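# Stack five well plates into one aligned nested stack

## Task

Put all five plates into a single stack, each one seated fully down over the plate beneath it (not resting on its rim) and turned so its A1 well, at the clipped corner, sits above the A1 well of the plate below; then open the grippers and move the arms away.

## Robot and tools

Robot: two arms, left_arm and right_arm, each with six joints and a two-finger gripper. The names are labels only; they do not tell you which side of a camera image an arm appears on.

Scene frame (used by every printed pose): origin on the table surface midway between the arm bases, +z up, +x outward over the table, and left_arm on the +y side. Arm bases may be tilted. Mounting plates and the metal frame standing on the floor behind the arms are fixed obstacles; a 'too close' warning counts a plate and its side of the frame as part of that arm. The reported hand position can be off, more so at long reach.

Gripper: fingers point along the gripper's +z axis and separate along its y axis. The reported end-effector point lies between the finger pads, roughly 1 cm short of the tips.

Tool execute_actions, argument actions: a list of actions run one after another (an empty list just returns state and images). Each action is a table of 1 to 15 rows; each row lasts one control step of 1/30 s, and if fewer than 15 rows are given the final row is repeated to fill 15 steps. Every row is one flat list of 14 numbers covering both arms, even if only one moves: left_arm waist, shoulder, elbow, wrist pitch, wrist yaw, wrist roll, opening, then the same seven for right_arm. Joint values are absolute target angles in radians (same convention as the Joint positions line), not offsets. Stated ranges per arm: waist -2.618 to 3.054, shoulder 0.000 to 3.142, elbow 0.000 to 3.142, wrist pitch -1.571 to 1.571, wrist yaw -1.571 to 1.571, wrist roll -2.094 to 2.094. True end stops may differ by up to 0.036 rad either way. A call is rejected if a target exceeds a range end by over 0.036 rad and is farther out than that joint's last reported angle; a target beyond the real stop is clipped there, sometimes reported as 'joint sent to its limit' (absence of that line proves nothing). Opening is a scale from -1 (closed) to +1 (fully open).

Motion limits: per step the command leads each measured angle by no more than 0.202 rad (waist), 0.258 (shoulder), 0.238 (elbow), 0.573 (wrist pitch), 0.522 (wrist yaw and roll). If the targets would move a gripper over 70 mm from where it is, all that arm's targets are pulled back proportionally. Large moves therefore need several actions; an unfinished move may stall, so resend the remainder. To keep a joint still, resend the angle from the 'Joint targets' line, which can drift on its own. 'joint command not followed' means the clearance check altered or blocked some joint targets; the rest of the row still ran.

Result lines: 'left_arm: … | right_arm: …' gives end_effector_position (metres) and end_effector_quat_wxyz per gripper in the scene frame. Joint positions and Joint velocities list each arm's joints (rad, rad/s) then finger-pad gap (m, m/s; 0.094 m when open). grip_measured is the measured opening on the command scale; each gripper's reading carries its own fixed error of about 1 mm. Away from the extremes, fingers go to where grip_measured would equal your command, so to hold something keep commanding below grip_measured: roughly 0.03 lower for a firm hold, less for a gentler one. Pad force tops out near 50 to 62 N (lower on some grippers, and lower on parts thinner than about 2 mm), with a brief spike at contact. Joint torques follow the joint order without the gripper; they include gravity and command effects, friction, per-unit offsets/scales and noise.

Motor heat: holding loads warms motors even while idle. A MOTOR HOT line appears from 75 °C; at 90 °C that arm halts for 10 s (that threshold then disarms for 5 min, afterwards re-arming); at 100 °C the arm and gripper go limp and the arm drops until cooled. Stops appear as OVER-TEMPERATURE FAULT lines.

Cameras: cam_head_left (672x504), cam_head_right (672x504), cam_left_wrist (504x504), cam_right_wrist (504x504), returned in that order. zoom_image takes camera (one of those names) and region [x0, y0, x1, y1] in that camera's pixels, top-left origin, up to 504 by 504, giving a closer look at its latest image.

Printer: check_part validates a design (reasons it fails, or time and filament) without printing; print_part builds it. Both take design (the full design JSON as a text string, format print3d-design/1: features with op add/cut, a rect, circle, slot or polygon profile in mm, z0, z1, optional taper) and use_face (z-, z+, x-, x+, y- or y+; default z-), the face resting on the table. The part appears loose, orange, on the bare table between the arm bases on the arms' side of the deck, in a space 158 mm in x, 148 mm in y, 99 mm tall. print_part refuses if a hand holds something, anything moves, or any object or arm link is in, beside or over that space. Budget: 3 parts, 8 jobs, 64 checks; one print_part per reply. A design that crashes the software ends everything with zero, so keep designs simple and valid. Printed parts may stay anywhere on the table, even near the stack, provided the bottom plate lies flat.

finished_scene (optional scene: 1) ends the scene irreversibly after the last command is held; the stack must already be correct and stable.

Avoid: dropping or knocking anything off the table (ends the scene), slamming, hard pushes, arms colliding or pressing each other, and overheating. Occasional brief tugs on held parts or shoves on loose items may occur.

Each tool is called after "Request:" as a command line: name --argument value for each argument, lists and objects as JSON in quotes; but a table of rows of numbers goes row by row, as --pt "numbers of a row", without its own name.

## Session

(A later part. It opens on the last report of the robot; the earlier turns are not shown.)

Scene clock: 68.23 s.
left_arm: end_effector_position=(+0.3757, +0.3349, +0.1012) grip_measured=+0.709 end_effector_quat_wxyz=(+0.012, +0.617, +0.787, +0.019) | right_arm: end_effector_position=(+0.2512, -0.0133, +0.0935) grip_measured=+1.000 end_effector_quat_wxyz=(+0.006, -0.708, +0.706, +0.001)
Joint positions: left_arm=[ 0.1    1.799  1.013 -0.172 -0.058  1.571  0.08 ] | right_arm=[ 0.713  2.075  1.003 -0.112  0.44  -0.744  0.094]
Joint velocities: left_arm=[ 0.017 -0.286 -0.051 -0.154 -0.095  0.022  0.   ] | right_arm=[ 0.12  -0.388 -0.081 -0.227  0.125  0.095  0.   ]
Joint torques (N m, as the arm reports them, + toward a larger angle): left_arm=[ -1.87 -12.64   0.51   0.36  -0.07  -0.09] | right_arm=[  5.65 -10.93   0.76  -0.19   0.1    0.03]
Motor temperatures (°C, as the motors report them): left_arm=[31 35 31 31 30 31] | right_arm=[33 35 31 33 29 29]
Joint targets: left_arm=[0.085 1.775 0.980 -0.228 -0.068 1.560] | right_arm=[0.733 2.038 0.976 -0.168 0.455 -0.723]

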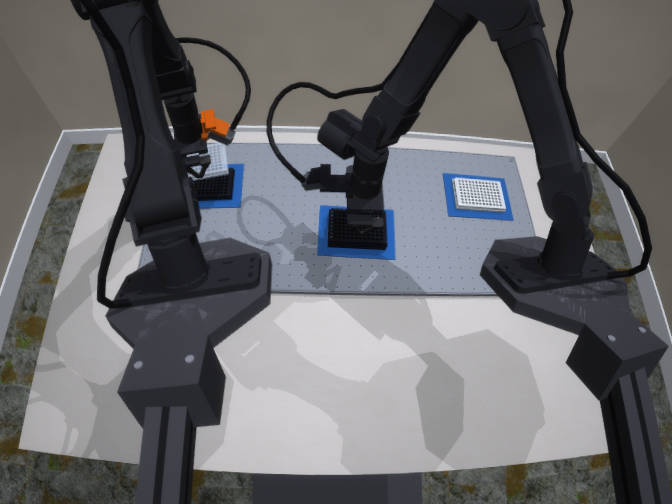

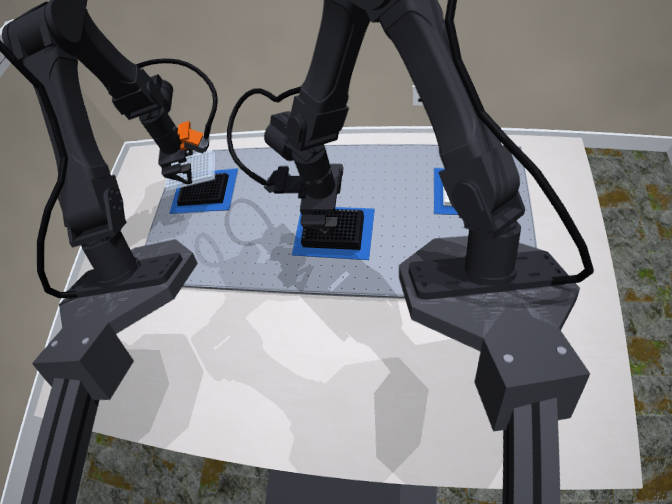

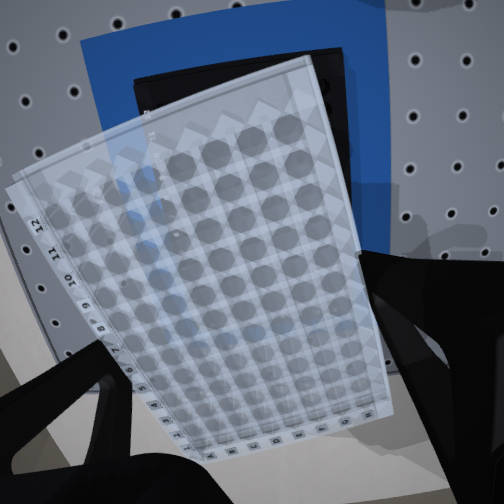

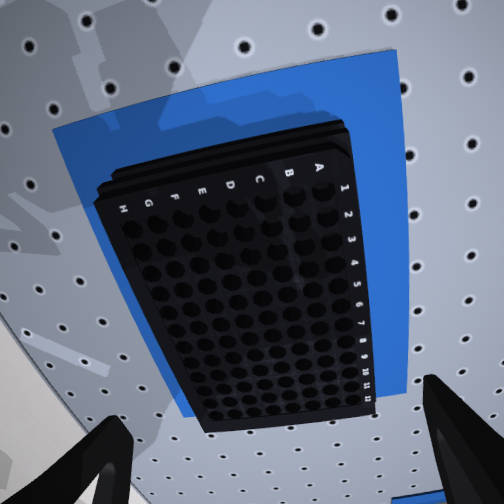

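Request:
execute_actions --actions '[[[0.085,1.775,0.980,-0.228,-0.068,1.560,0.67,0.730,2.037,0.976,-0.167,0.453,-0.726,1.0],[0.085,1.775,0.980,-0.228,-0.068,1.560,0.67,0.720,2.035,0.974,-0.166,0.448,-0.735,1.0],[0.085,1.775,0.980,-0.228,-0.068,1.560,0.67,0.704,2.032,0.972,-0.164,0.440,-0.749,1.0],[0.085,1.775,0.980,-0.228,-0.068,1.560,0.67,0.683,2.028,0.970,-0.160,0.429,-0.768,1.0],[0.085,1.775,0.980,-0.228,-0.068,1.560,0.67,0.656,2.023,0.967,-0.156,0.416,-0.792,1.0],[0.085,1.775,0.980,-0.228,-0.068,1.560,0.67,0.625,2.017,0.963,-0.151,0.400,-0.820,1.0],[0.085,1.775,0.980,-0.228,-0.068,1.560,0.67,0.590,2.010,0.959,-0.146,0.382,-0.851,1.0],[0.085,1.775,0.980,-0.228,-0.068,1.560,0.67,0.552,2.002,0.954,-0.140,0.362,-0.886,1.0],[0.085,1.775,0.980,-0.228,-0.068,1.560,0.67,0.510,1.994,0.949,-0.134,0.341,-0.924,1.0],[0.085,1.775,0.980,-0.228,-0.068,1.560,0.67,0.465,1.985,0.943,-0.127,0.318,-0.964,1.0],[0.082,1.777,0.981,-0.228,-0.070,1.557,0.67,0.418,1.976,0.938,-0.120,0.294,-1.006,1.0],[0.072,1.781,0.982,-0.228,-0.074,1.550,0.67,0.369,1.966,0.932,-0.112,0.269,-1.050,1.0],[0.055,1.789,0.985,-0.228,-0.081,1.538,0.67,0.319,1.956,0.926,-0.104,0.244,-1.096,1.0],[0.034,1.799,0.989,-0.229,-0.091,1.522,0.67,0.268,1.946,0.919,-0.096,0.218,-1.142,1.0],[0.007,1.812,0.994,-0.229,-0.103,1.503,0.67,0.216,1.936,0.913,-0.089,0.191,-1.188,1.0]],[[-0.025,1.827,1.000,-0.229,-0.117,1.480,0.67,0.164,1.925,0.907,-0.081,0.165,-1.235,1.0],[-0.061,1.843,1.006,-0.230,-0.133,1.453,0.67,0.113,1.915,0.900,-0.073,0.139,-1.280,1.0],[-0.101,1.862,1.014,-0.230,-0.150,1.424,0.67,0.063,1.905,0.894,-0.065,0.113,-1.326,1.0],[-0.144,1.882,1.021,-0.231,-0.169,1.393,0.67,0.014,1.895,0.888,-0.057,0.088,-1.370,1.0],[-0.190,1.904,1.030,-0.231,-0.190,1.360,0.67,-0.033,1.886,0.883,-0.050,0.064,-1.412,1.0],[-0.238,1.926,1.038,-0.232,-0.211,1.324,0.67,-0.078,1.877,0.877,-0.043,0.041,-1.452,1.0],[-0.288,1.950,1.047,-0.232,-0.233,1.288,0.67,-0.120,1.869,0.872,-0.037,0.020,-1.490,1.0],[-0.339,1.974,1.057,-0.233,-0.256,1.250,0.67,-0.158,1.861,0.867,-0.031,0.000,-1.525,1.0],[-0.392,1.998,1.066,-0.233,-0.279,1.212,0.67,-0.193,1.854,0.863,-0.026,-0.018,-1.556,1.0],[-0.445,2.023,1.076,-0.234,-0.303,1.174,0.67,-0.224,1.848,0.859,-0.021,-0.033,-1.584,1.0],[-0.497,2.048,1.085,-0.235,-0.326,1.135,0.67,-0.251,1.843,0.856,-0.017,-0.047,-1.608,1.0],[-0.550,2.072,1.094,-0.235,-0.349,1.097,0.67,-0.272,1.839,0.854,-0.013,-0.058,-1.627,1.0],[-0.601,2.096,1.104,-0.236,-0.372,1.059,0.67,-0.288,1.836,0.852,-0.011,-0.066,-1.641,1.0],[-0.651,2.120,1.113,-0.236,-0.394,1.023,0.67,-0.298,1.834,0.850,-0.010,-0.071,-1.650,1.0],[-0.699,2.142,1.121,-0.237,-0.415,0.987,0.67,-0.301,1.833,0.850,-0.009,-0.0725,-1.653,1.0]],[[-0.745,2.164,1.130,-0.237,-0.436,0.954,0.67,-0.301,1.833,0.850,-0.009,-0.0725,-1.653,1.0],[-0.788,2.184,1.137,-0.238,-0.455,0.923,0.67,-0.301,1.833,0.850,-0.009,-0.0725,-1.653,1.0],[-0.828,2.203,1.145,-0.238,-0.472,0.894,0.67,-0.301,1.833,0.850,-0.009,-0.0725,-1.653,1.0],[-0.864,2.219,1.151,-0.239,-0.488,0.867,0.67,-0.301,1.833,0.850,-0.009,-0.0725,-1.653,1.0],[-0.896,2.234,1.157,-0.239,-0.502,0.844,0.67,-0.301,1.833,0.850,-0.009,-0.0725,-1.653,1.0],[-0.923,2.247,1.162,-0.239,-0.514,0.825,0.67,-0.301,1.833,0.850,-0.009,-0.0725,-1.653,1.0],[-0.944,2.257,1.166,-0.240,-0.524,0.809,0.67,-0.301,1.833,0.850,-0.009,-0.0725,-1.653,1.0],[-0.961,2.265,1.169,-0.240,-0.531,0.797,0.67,-0.301,1.833,0.850,-0.009,-0.0725,-1.653,1.0],[-0.971,2.269,1.170,-0.240,-0.535,0.790,0.67,-0.301,1.833,0.850,-0.009,-0.0725,-1.653,1.0],[-0.974,2.271,1.171,-0.240,-0.537,0.787,0.67,-0.301,1.833,0.850,-0.009,-0.0725,-1.653,1.0]]]'

Scene clock: 71.60 s.
left_arm: end_effector_position=(+0.2442, -0.0307, +0.1004) grip_measured=+0.709 end_effector_quat_wxyz=(-0.002, +0.721, +0.693, -0.007) | right_arm: end_effector_position=(+0.3629, -0.3204, +0.0724) grip_measured=+1.000 end_effector_quat_wxyz=(-0.006, -0.704, +0.710, -0.000)
Joint positions: left_arm=[-0.978  2.253  1.142 -0.224 -0.51   0.817  0.08 ] | right_arm=[-0.303  1.856  0.871 -0.025 -0.046 -1.644  0.094]
Joint velocities: left_arm=[ 0.042 -0.012 -0.022 -0.081 -0.168 -0.198  0.   ] | right_arm=[ 0.007  0.002  0.017  0.066 -0.007  0.022  0.   ]
Joint torques (N m, as the arm reports them, + toward a larger angle): left_arm=[-6.13 -9.55  5.01  0.34 -0.02 -0.09] | right_arm=[ -0.28 -11.94   0.42   0.19  -0.25  -0.06]
Motor temperatures (°C, as the motors report them): left_arm=[31 35 31 31 30 31] | right_arm=[33 35 31 33 29 29]
Joint targets: left_arm=[-0.974 2.271 1.171 -0.240 -0.537 0.787] | right_arm=[-0.301 1.833 0.850 -0.009 -0.073 -1.653]

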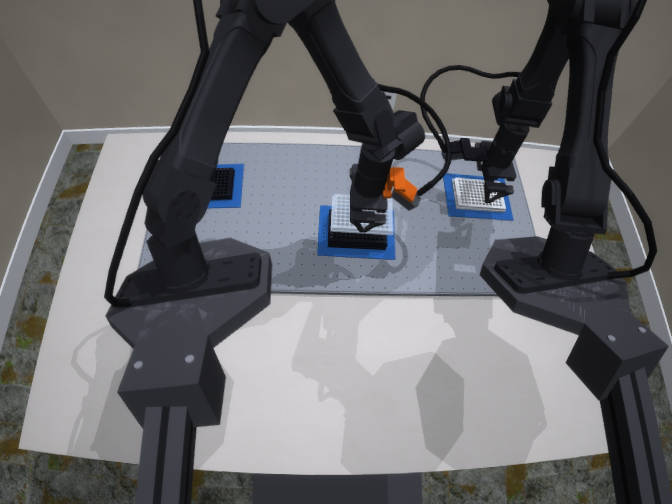

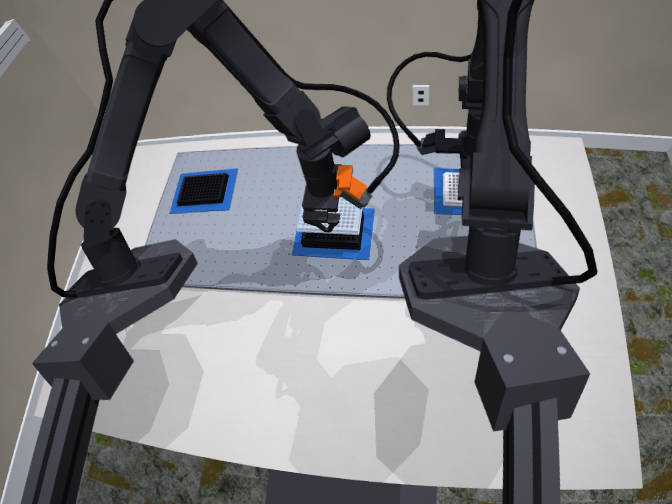

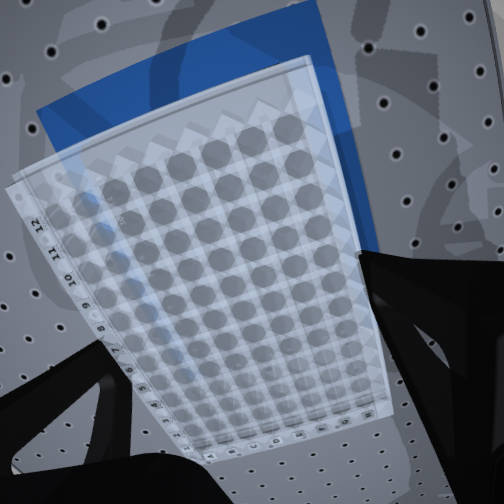

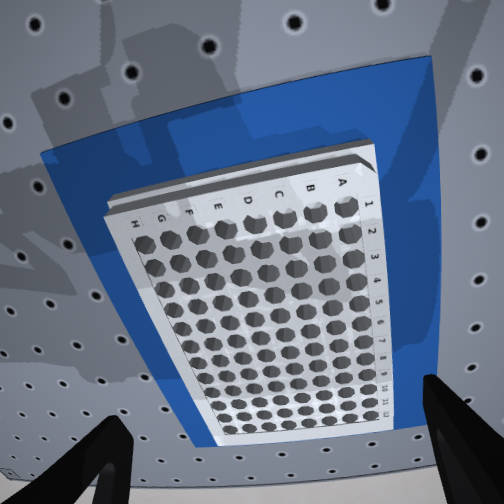

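Request:
zoom_image --camera "cam_head_left" --region '[320, 215, 400, 265]'

Request:
zoom_image --camera "cam_head_right" --region '[290, 215, 380, 265]'

Region (320, 215, 400, 265) of cam_head_left's 672x504 image, scaled by 6.300, with more detail than that image has; it fills the top 315 rows of this view, and the rest is white.

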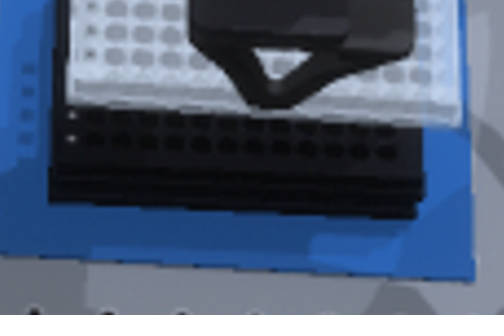

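Region (290, 215, 380, 265) of cam_head_right's 672x504 image, scaled by 5.600, with more detail than that image has.

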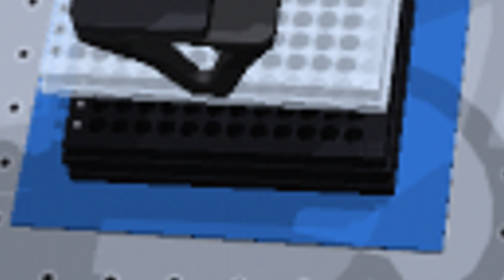

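Request:
execute_actions --actions '[[[-0.966,2.275,1.180,-0.218,-0.520,0.815,0.67,-0.303,1.880,0.908,0.000,-0.068,-1.652,1.0],[-0.963,2.279,1.180,-0.214,-0.520,0.820,0.67,-0.303,1.886,0.908,0.004,-0.069,-1.653,1.0],[-0.960,2.284,1.180,-0.209,-0.520,0.824,0.67,-0.303,1.895,0.908,0.010,-0.070,-1.653,1.0],[-0.957,2.290,1.180,-0.203,-0.520,0.826,0.67,-0.303,1.906,0.908,0.018,-0.071,-1.654,1.0],[-0.953,2.296,1.181,-0.196,-0.520,0.828,0.67,-0.303,1.918,0.913,0.026,-0.072,-1.654,1.0],[-0.949,2.303,1.183,-0.189,-0.520,0.829,0.67,-0.303,1.931,0.918,0.034,-0.073,-1.655,1.0],[-0.945,2.310,1.185,-0.182,-0.520,0.830,0.67,-0.303,1.945,0.923,0.043,-0.074,-1.655,1.0],[-0.941,2.317,1.187,-0.174,-0.520,0.831,0.67,-0.303,1.959,0.929,0.052,-0.075,-1.656,1.0],[-0.937,2.324,1.189,-0.167,-0.520,0.832,0.67,-0.303,1.973,0.934,0.061,-0.076,-1.656,1.0],[-0.934,2.330,1.191,-0.160,-0.520,0.833,0.67,-0.303,1.986,0.939,0.070,-0.077,-1.657,1.0],[-0.931,2.335,1.193,-0.154,-0.520,0.834,0.67,-0.303,1.998,0.944,0.078,-0.077,-1.657,1.0],[-0.929,2.339,1.194,-0.149,-0.520,0.834,0.67,-0.303,2.009,0.948,0.085,-0.078,-1.658,1.0],[-0.927,2.342,1.195,-0.145,-0.520,0.834,0.67,-0.303,2.018,0.951,0.091,-0.078,-1.658,1.0],[-0.926,2.343,1.195,-0.143,-0.520,0.834,0.67,-0.303,2.025,0.954,0.096,-0.078,-1.658,1.0],[-0.926,2.343,1.195,-0.142,-0.520,0.834,0.67,-0.303,2.030,0.955,0.099,-0.078,-1.658,1.0]]]'

Request:
execute_actions --actions '[]'

Scene clock: 73.23 s.
left_arm: end_effector_position=(+0.2535, -0.0220, +0.0753) grip_measured=+0.709 end_effector_quat_wxyz=(-0.006, +0.705, +0.709, +0.010) | right_arm: end_effector_position=(+0.3618, -0.3213, +0.0363) grip_measured=+1.000 end_effector_quat_wxyz=(-0.006, -0.706, +0.708, +0.005)
Joint positions: left_arm=[-0.928  2.319  1.168 -0.165 -0.53   0.824  0.08 ] | right_arm=[-0.303  2.004  0.927  0.059 -0.051 -1.651  0.094]
Joint velocities: left_arm=[ 0.037  0.095 -0.002 -0.022 -0.022 -0.007  0.001] | right_arm=[-0.027  0.222  0.042  0.095 -0.022  0.022  0.   ]
Joint torques (N m, as the arm reports them, + toward a larger angle): left_arm=[-6.31 -9.77  4.43  0.64  0.1   0.07] | right_arm=[-0.64 -9.34  3.35  0.21 -0.29 -0.1 ]
Motor temperatures (°C, as the motors report them): left_arm=[31 35 31 31 30 31] | right_arm=[33 35 31 33 29 29]
Joint targets: left_arm=[-0.926 2.343 1.195 -0.142 -0.520 0.834] | right_arm=[-0.303 2.030 0.955 0.099 -0.078 -1.658]

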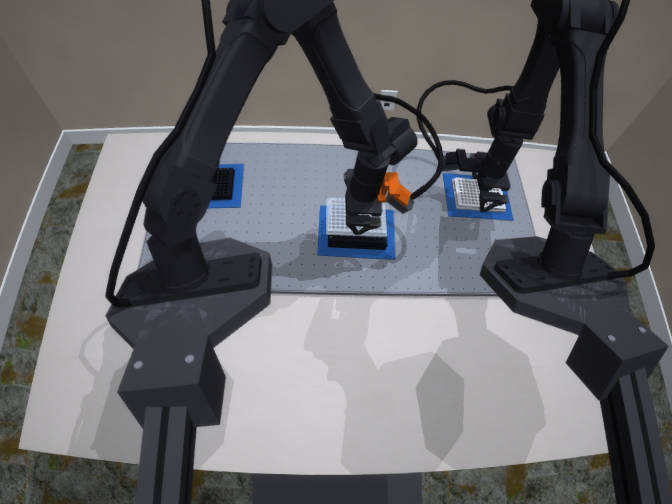

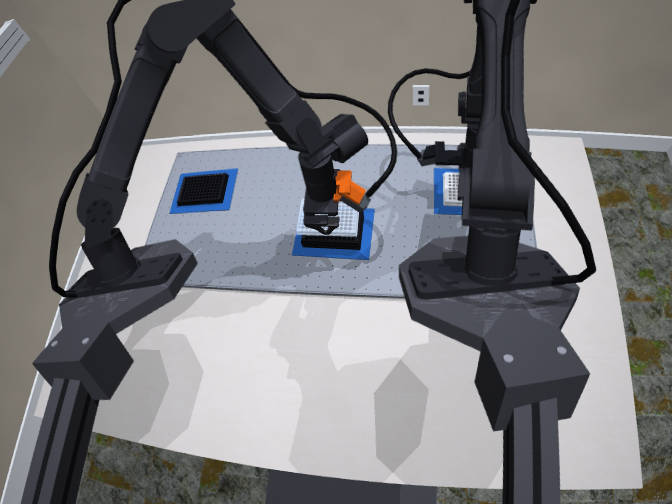

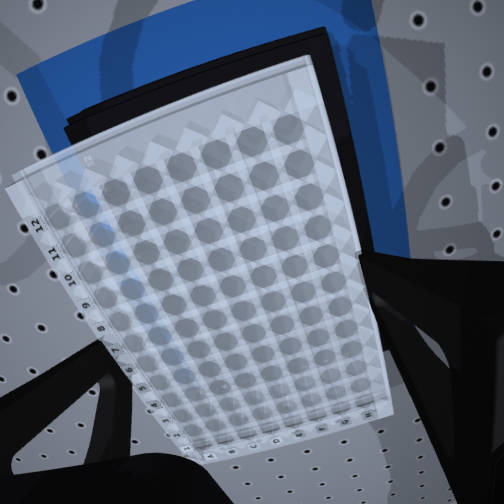

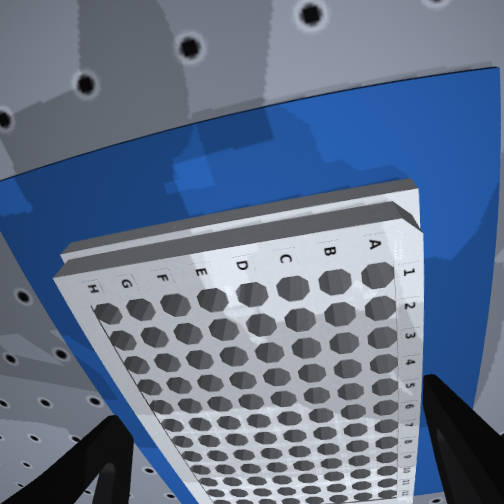

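Scene clock: 73.23 s.
left_arm: end_effector_position=(+0.2535, -0.0220, +0.0753) grip_measured=+0.709 end_effector_quat_wxyz=(-0.006, +0.705, +0.709, +0.010) | right_arm: end_effector_position=(+0.3618, -0.3213, +0.0363) grip_measured=+1.000 end_effector_quat_wxyz=(-0.006, -0.706, +0.708, +0.005)
Joint positions: left_arm=[-0.928  2.319  1.168 -0.165 -0.53   0.824  0.08 ] | right_arm=[-0.303  2.004  0.927  0.059 -0.051 -1.651  0.094]
Joint velocities: left_arm=[ 0.037  0.095 -0.002 -0.022 -0.022 -0.007  0.001] | right_arm=[-0.027  0.222  0.042  0.095 -0.022  0.022  0.   ]
Joint torques (N m, as the arm reports them, + toward a larger angle): left_arm=[-6.31 -9.77  4.43  0.64  0.1   0.07] | right_arm=[-0.64 -9.34  3.35  0.21 -0.29 -0.1 ]
Motor temperatures (°C, as the motors report them): left_arm=[31 35 31 31 30 31] | right_arm=[33 35 31 33 29 29]
Joint targets: left_arm=[-0.926 2.343 1.195 -0.142 -0.520 0.834] | right_arm=[-0.303 2.030 0.955 0.099 -0.078 -1.658]

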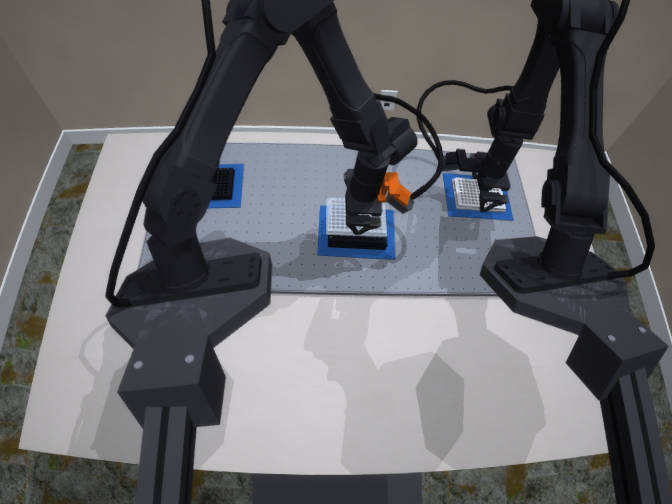

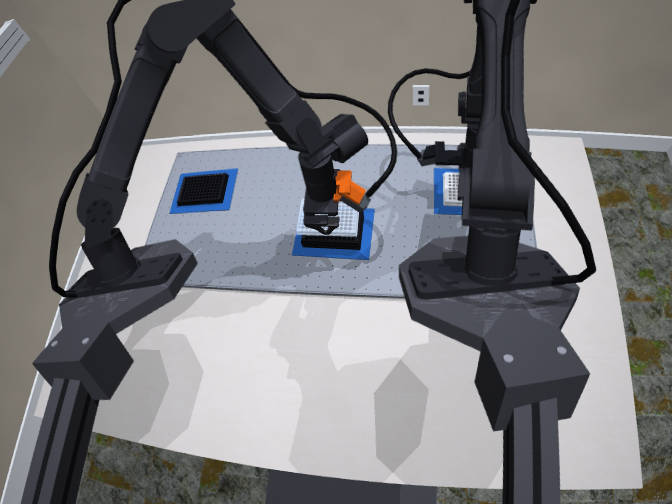

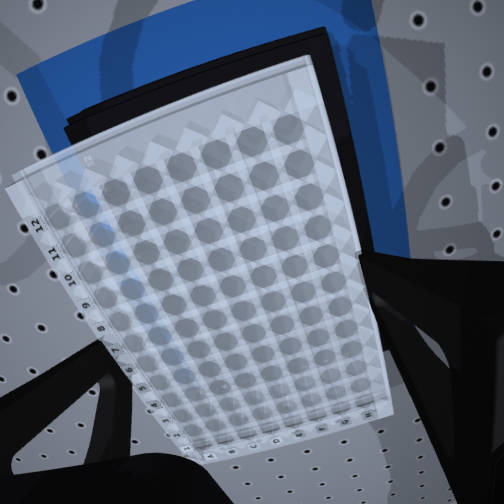

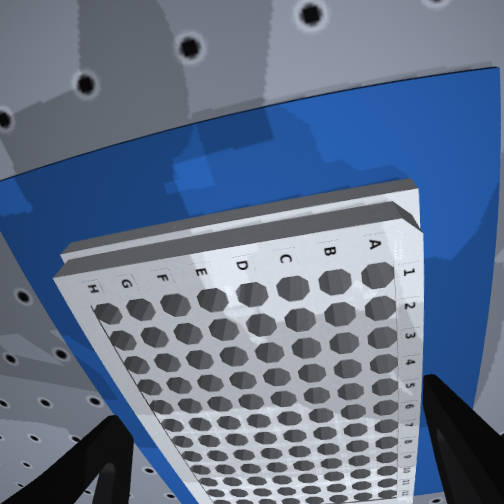

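Request:
execute_actions --actions '[[[-0.930,2.338,1.185,-0.160,-0.520,0.834,0.67,-0.303,2.022,0.956,0.105,-0.070,-1.655,1.0],[-0.930,2.338,1.185,-0.160,-0.520,0.834,0.67,-0.303,2.024,0.958,0.105,-0.070,-1.655,1.0],[-0.930,2.338,1.185,-0.160,-0.520,0.834,0.67,-0.303,2.026,0.960,0.105,-0.070,-1.655,1.0]]]'

Scene clock: 74.00 s.
left_arm: end_effector_position=(+0.2547, -0.0231, +0.0740) grip_measured=+0.709 end_effector_quat_wxyz=(-0.002, +0.704, +0.710, +0.010) | right_arm: end_effector_position=(+0.3661, -0.3217, +0.0335) grip_measured=+1.000 end_effector_quat_wxyz=(+0.001, -0.707, +0.707, -0.003)
Joint positions: left_arm=[-0.927  2.322  1.168 -0.152 -0.53   0.827  0.08 ] | right_arm=[-0.303  2.015  0.929  0.09  -0.052 -1.652  0.094]
Joint velocities: left_arm=[-0.022 -0.002 -0.002 -0.022 -0.154 -0.007 -0.001] | right_arm=[ 0.007 -0.017  0.012  0.037 -0.022 -0.022  0.   ]
Joint torques (N m, as the arm reports them, + toward a larger angle): left_arm=[-6.62 -9.99  3.58  0.42  0.1   0.09] | right_arm=[-0.53 -9.5   3.87  0.23 -0.17 -0.06]
Motor temperatures (°C, as the motors report them): left_arm=[31 35 31 31 30 31] | right_arm=[33 35 31 33 29 29]
Joint targets: left_arm=[-0.930 2.338 1.185 -0.160 -0.520 0.834] | right_arm=[-0.303 2.026 0.960 0.105 -0.070 -1.655]

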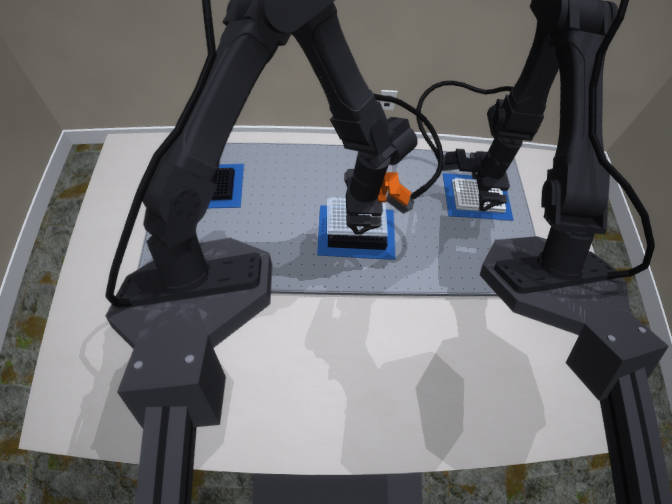

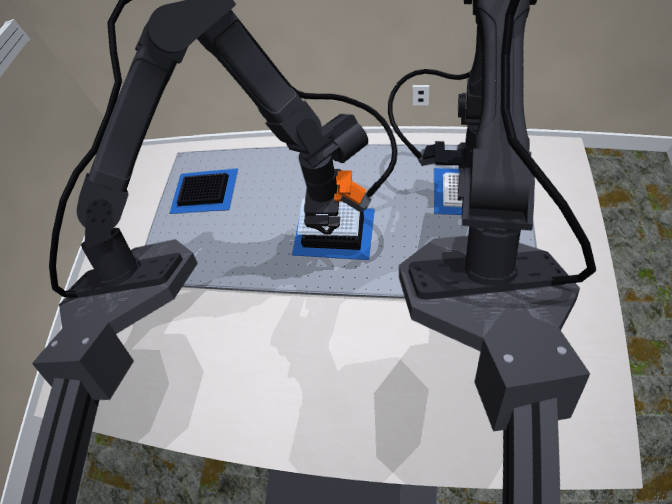

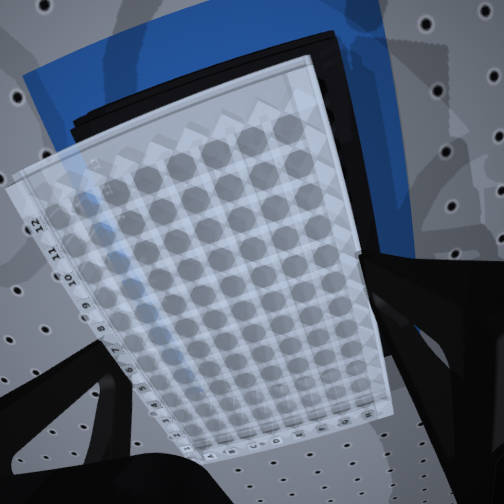

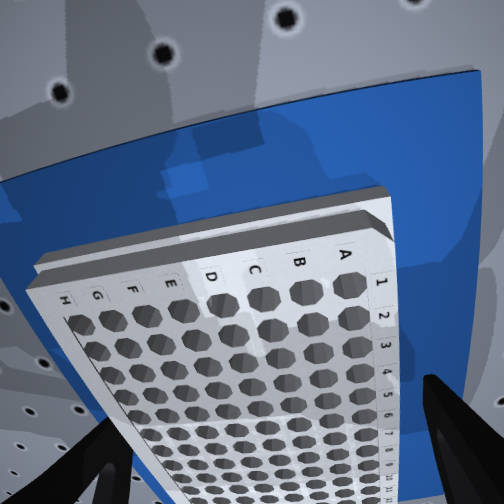

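Request:
zoom_image --camera "cam_left_wrist" --region '[240, 10, 370, 140]'

Request:
zoom_image --camera "cam_left_wrist" --region '[0, 90, 130, 220]'

Region (240, 10, 370, 140) of cam_left_wrist's 504x504 image, scaled by 3.877, with more detail than that image has.

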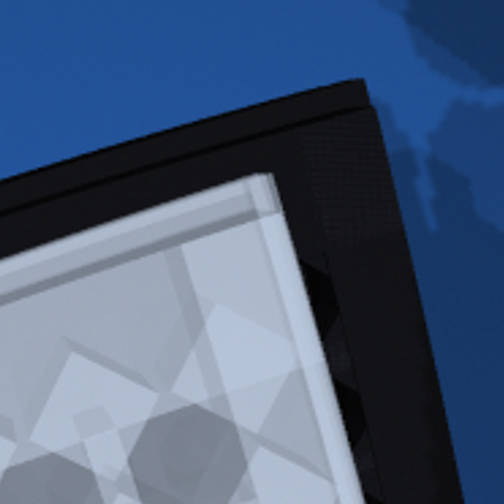

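Region (0, 90, 130, 220) of cam_left_wrist's 504x504 image, scaled by 3.877, with more detail than that image has.

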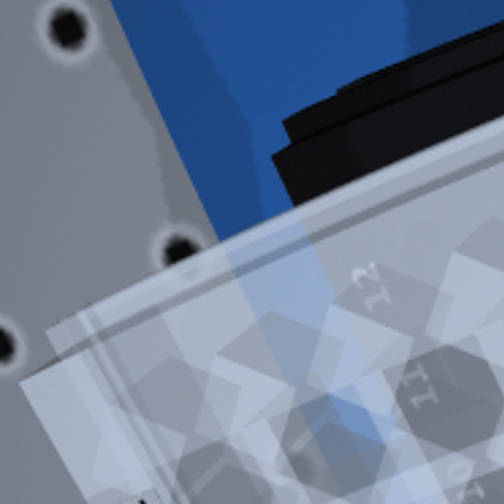

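Request:
execute_actions --actions '[[[-0.950,2.350,1.128,-0.125,-0.505,0.805,0.67,-0.303,2.045,0.945,0.105,-0.065,-1.655,1.0],[-0.955,2.352,1.126,-0.120,-0.502,0.805,0.67,-0.303,2.048,0.945,0.105,-0.065,-1.655,1.0],[-0.957,2.354,1.125,-0.116,-0.500,0.805,0.67,-0.303,2.048,0.945,0.105,-0.065,-1.655,1.0],[-0.957,2.354,1.125,-0.114,-0.499,0.808,0.67,-0.303,2.038,0.945,0.105,-0.065,-1.655,1.0],[-0.957,2.354,1.125,-0.114,-0.499,0.810,0.67,-0.303,2.038,0.945,0.105,-0.065,-1.655,0.95],[-0.957,2.354,1.125,-0.114,-0.499,0.810,0.67,-0.303,2.038,0.945,0.105,-0.065,-1.655,0.90],[-0.957,2.354,1.125,-0.114,-0.499,0.810,0.67,-0.303,2.038,0.945,0.105,-0.065,-1.655,0.86]]]'

Scene clock: 76.53 s.
left_arm: end_effector_position=(+0.2475, -0.0302, +0.0756) grip_measured=+0.709 end_effector_quat_wxyz=(+0.007, +0.704, +0.710, +0.000) | right_arm: end_effector_position=(+0.3646, -0.3216, +0.0317) grip_measured=+0.862 end_effector_quat_wxyz=(-0.000, -0.707, +0.707, -0.002)
Joint positions: left_arm=[-0.944  2.322  1.149 -0.123 -0.514  0.818  0.08 ] | right_arm=[-0.303  2.022  0.929  0.094 -0.052 -1.652  0.087]
Joint velocities: left_arm=[-0.002 -0.007 -0.007  0.051  0.037 -0.037 -0.   ] | right_arm=[-0.007  0.002 -0.007 -0.037  0.095 -0.022 -0.001]
Joint torques (N m, as the arm reports them, + toward a larger angle): left_arm=[-7.44 -8.47  0.09  0.63  0.17 -0.09] | right_arm=[-0.51 -9.04  2.66  0.2  -0.11 -0.03]
Motor temperatures (°C, as the motors report them): left_arm=[31 35 31 31 30 31] | right_arm=[33 35 31 33 29 29]
Joint targets: left_arm=[-0.957 2.354 1.125 -0.114 -0.499 0.810] | right_arm=[-0.303 2.038 0.945 0.105 -0.065 -1.655]

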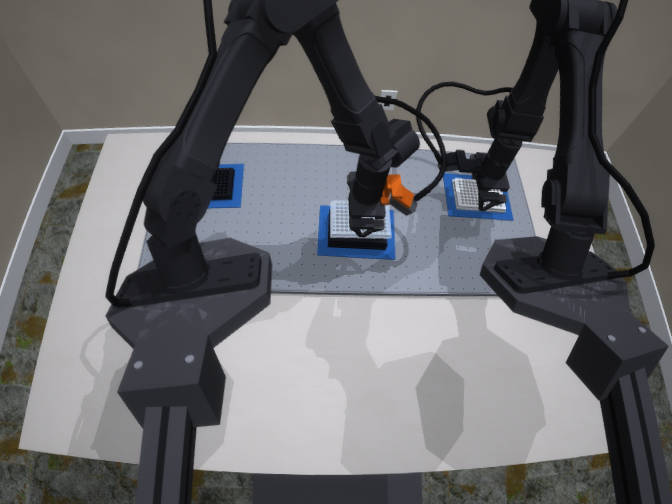

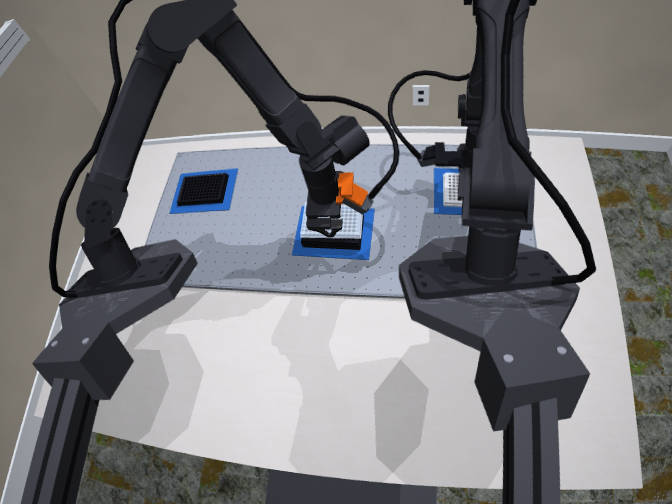

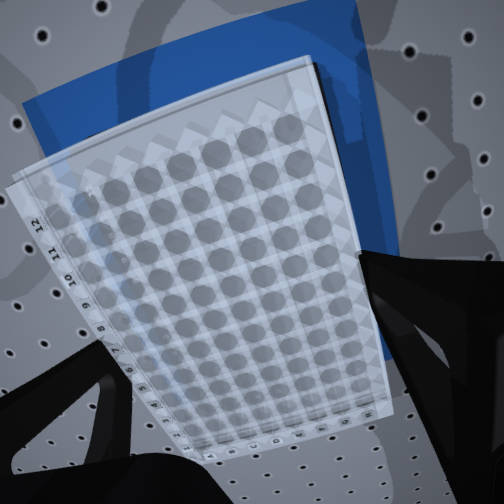

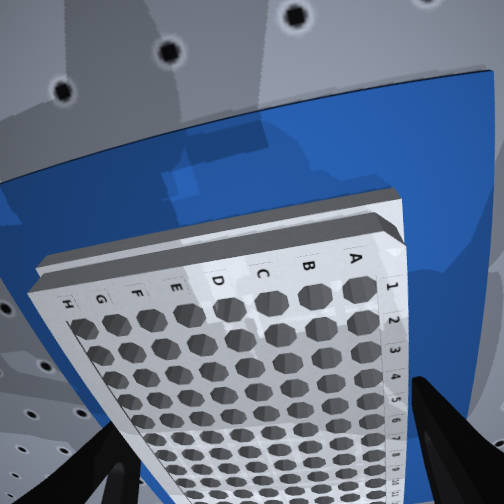

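Request:
zoom_image --camera "cam_right_wrist" --region '[60, 350, 200, 490]'

Request:
zoom_image --camera "cam_right_wrist" --region '[360, 320, 500, 460]'

Region (60, 350, 200, 490) of cam_right_wrist's 504x504 image, scaled by 3.600, with more detail than that image has.

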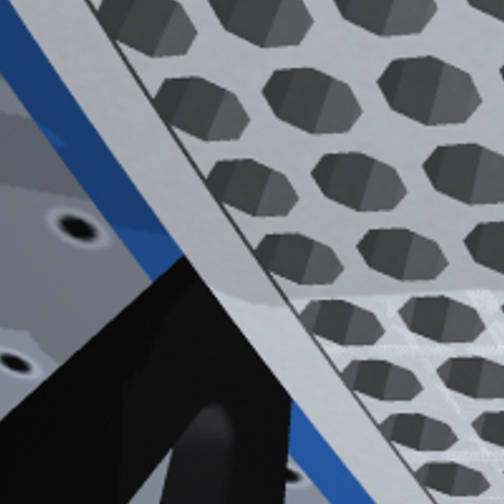

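Region (360, 320, 500, 460) of cam_right_wrist's 504x504 image, scaled by 3.600, with more detail than that image has.

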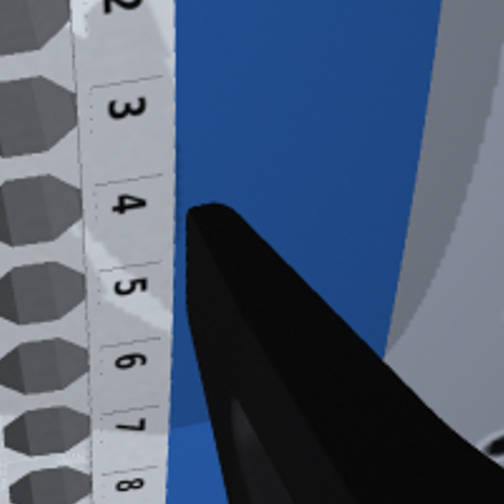

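Request:
execute_actions --actions '[[[-0.944,2.372,1.140,-0.114,-0.510,0.815,0.67,-0.303,2.054,0.945,0.126,-0.060,-1.655,0.88],[-0.944,2.372,1.140,-0.114,-0.510,0.815,0.67,-0.303,2.056,0.945,0.126,-0.060,-1.655,0.88],[-0.944,2.372,1.140,-0.114,-0.510,0.815,0.67,-0.303,2.056,0.945,0.126,-0.060,-1.655,0.88],[-0.944,2.352,1.140,-0.114,-0.510,0.815,0.67,-0.303,2.044,0.945,0.112,-0.060,-1.655,0.88],[-0.944,2.352,1.140,-0.114,-0.510,0.815,0.67,-0.303,2.044,0.945,0.112,-0.060,-1.655,0.88],[-0.944,2.352,1.140,-0.114,-0.510,0.815,0.67,-0.303,2.044,0.945,0.112,-0.060,-1.655,0.88],[-0.944,2.352,1.140,-0.114,-0.510,0.815,0.67,-0.303,2.044,0.945,0.112,-0.060,-1.655,0.85],[-0.944,2.352,1.140,-0.114,-0.510,0.815,0.67,-0.303,2.044,0.945,0.112,-0.060,-1.655,0.82],[-0.944,2.352,1.140,-0.114,-0.510,0.815,0.67,-0.303,2.044,0.945,0.112,-0.060,-1.655,0.79],[-0.944,2.352,1.140,-0.114,-0.510,0.815,0.67,-0.303,2.044,0.945,0.112,-0.060,-1.655,0.76],[-0.944,2.352,1.140,-0.114,-0.510,0.815,0.67,-0.303,2.044,0.945,0.112,-0.060,-1.655,0.74],[-0.944,2.352,1.140,-0.114,-0.510,0.815,0.67,-0.303,2.044,0.945,0.112,-0.060,-1.655,0.72],[-0.944,2.352,1.140,-0.114,-0.510,0.815,0.67,-0.303,2.044,0.945,0.112,-0.060,-1.655,0.70],[-0.944,2.352,1.140,-0.114,-0.510,0.815,0.67,-0.303,2.044,0.945,0.112,-0.060,-1.655,0.685],[-0.944,2.352,1.140,-0.114,-0.510,0.815,0.67,-0.303,2.044,0.945,0.112,-0.060,-1.655,0.67]]]'

Scene clock: 77.50 s.
left_arm: end_effector_position=(+0.2428, -0.0294, +0.0710) grip_measured=+0.709 end_effector_quat_wxyz=(+0.002, +0.706, +0.708, -0.000) | right_arm: end_effector_position=(+0.3638, -0.3217, +0.0292) grip_measured=+0.745 end_effector_quat_wxyz=(+0.000, -0.707, +0.707, -0.002)
Joint positions: left_arm=[-0.944  2.339  1.149 -0.116 -0.514  0.817  0.08 ] | right_arm=[-0.303  2.032  0.929  0.104 -0.052 -1.652  0.082]
Joint velocities: left_arm=[ 0.007  0.002 -0.002 -0.022  0.037  0.051 -0.001] | right_arm=[ 0.007  0.002  0.002 -0.007  0.007 -0.007 -0.001]
Joint torques (N m, as the arm reports them, + toward a larger angle): left_arm=[ -6.35 -10.04   1.16   0.57   0.04  -0.04] | right_arm=[-0.55 -9.2   2.63  0.16 -0.07 -0.02]
Motor temperatures (°C, as the motors report them): left_arm=[31 35 31 31 30 31] | right_arm=[33 35 31 33 29 29]
Joint targets: left_arm=[-0.944 2.352 1.140 -0.114 -0.510 0.815] | right_arm=[-0.303 2.044 0.945 0.112 -0.060 -1.655]

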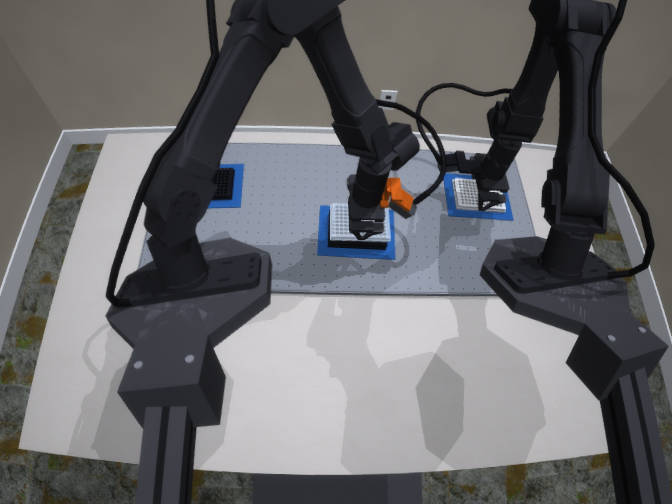

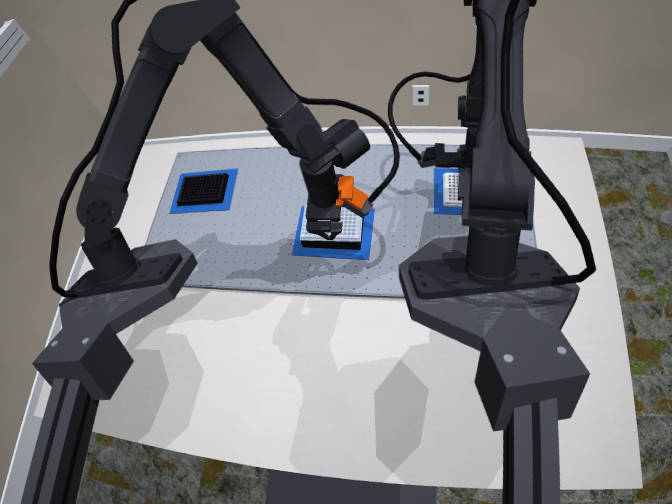

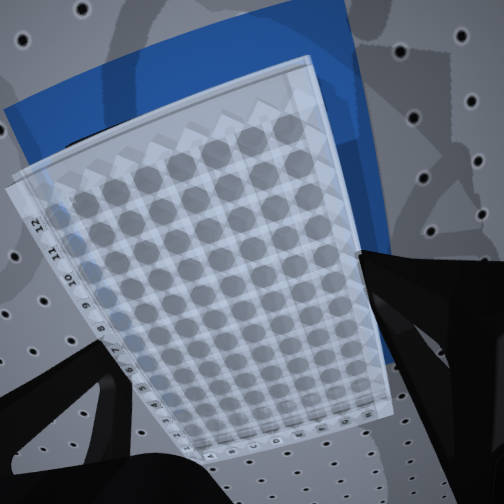

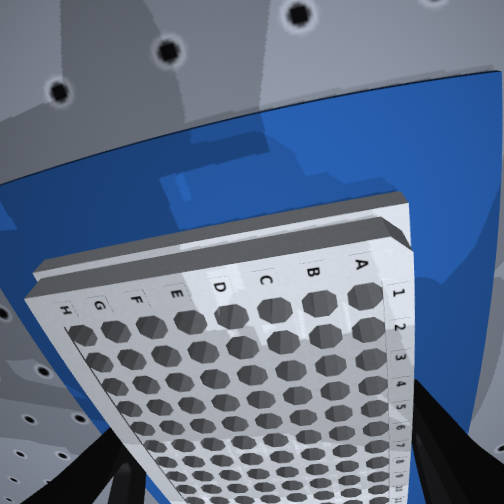

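Request:
zoom_image --camera "cam_left_wrist" --region '[240, 20, 360, 140]'

Request:
zoom_image --camera "cam_left_wrist" --region '[0, 100, 140, 240]'

Region (240, 20, 360, 140) of cam_left_wrist's 504x504 image, scaled by 4.200, with more detail than that image has.

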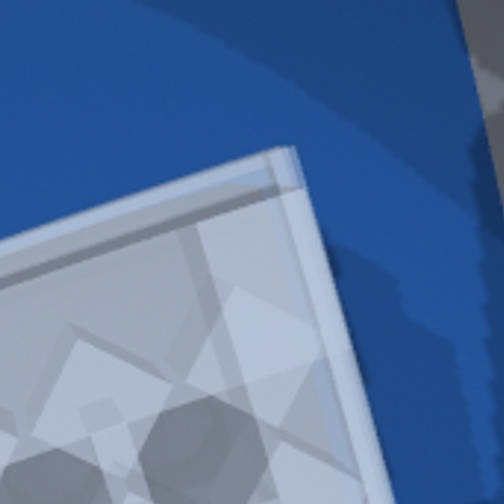

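Region (0, 100, 140, 240) of cam_left_wrist's 504x504 image, scaled by 3.600, with more detail than that image has.

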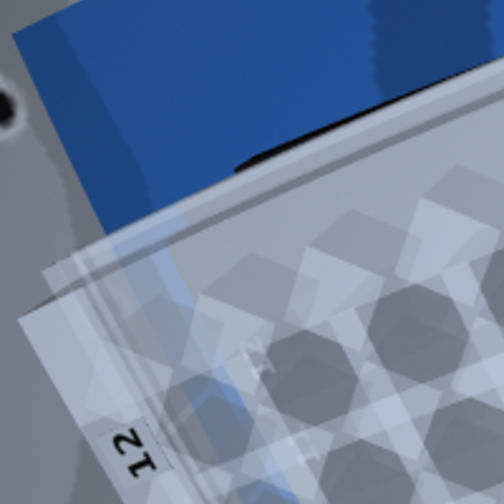

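Request:
zoom_image --camera "cam_left_wrist" --region '[270, 45, 330, 105]'

Request:
zoom_image --camera "cam_left_wrist" --region '[0, 130, 80, 210]'

Region (270, 45, 330, 105) of cam_left_wrist's 504x504 image, scaled by 8.400, with more detail than that image has.

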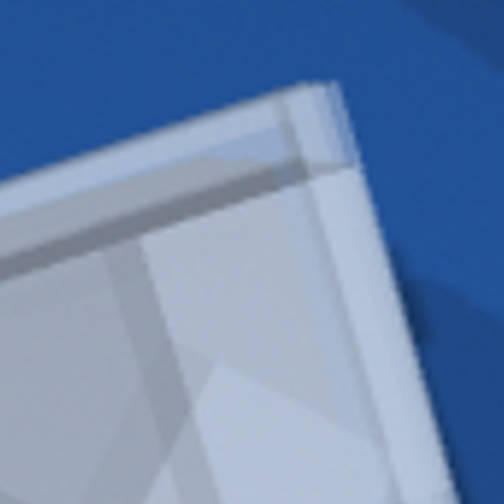

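Region (0, 130, 80, 210) of cam_left_wrist's 504x504 image, scaled by 6.300, with more detail than that image has.

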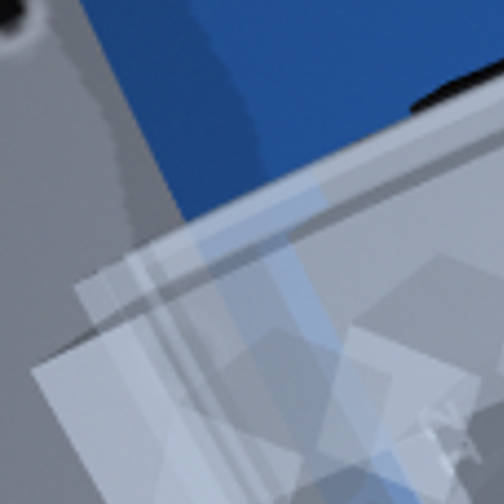

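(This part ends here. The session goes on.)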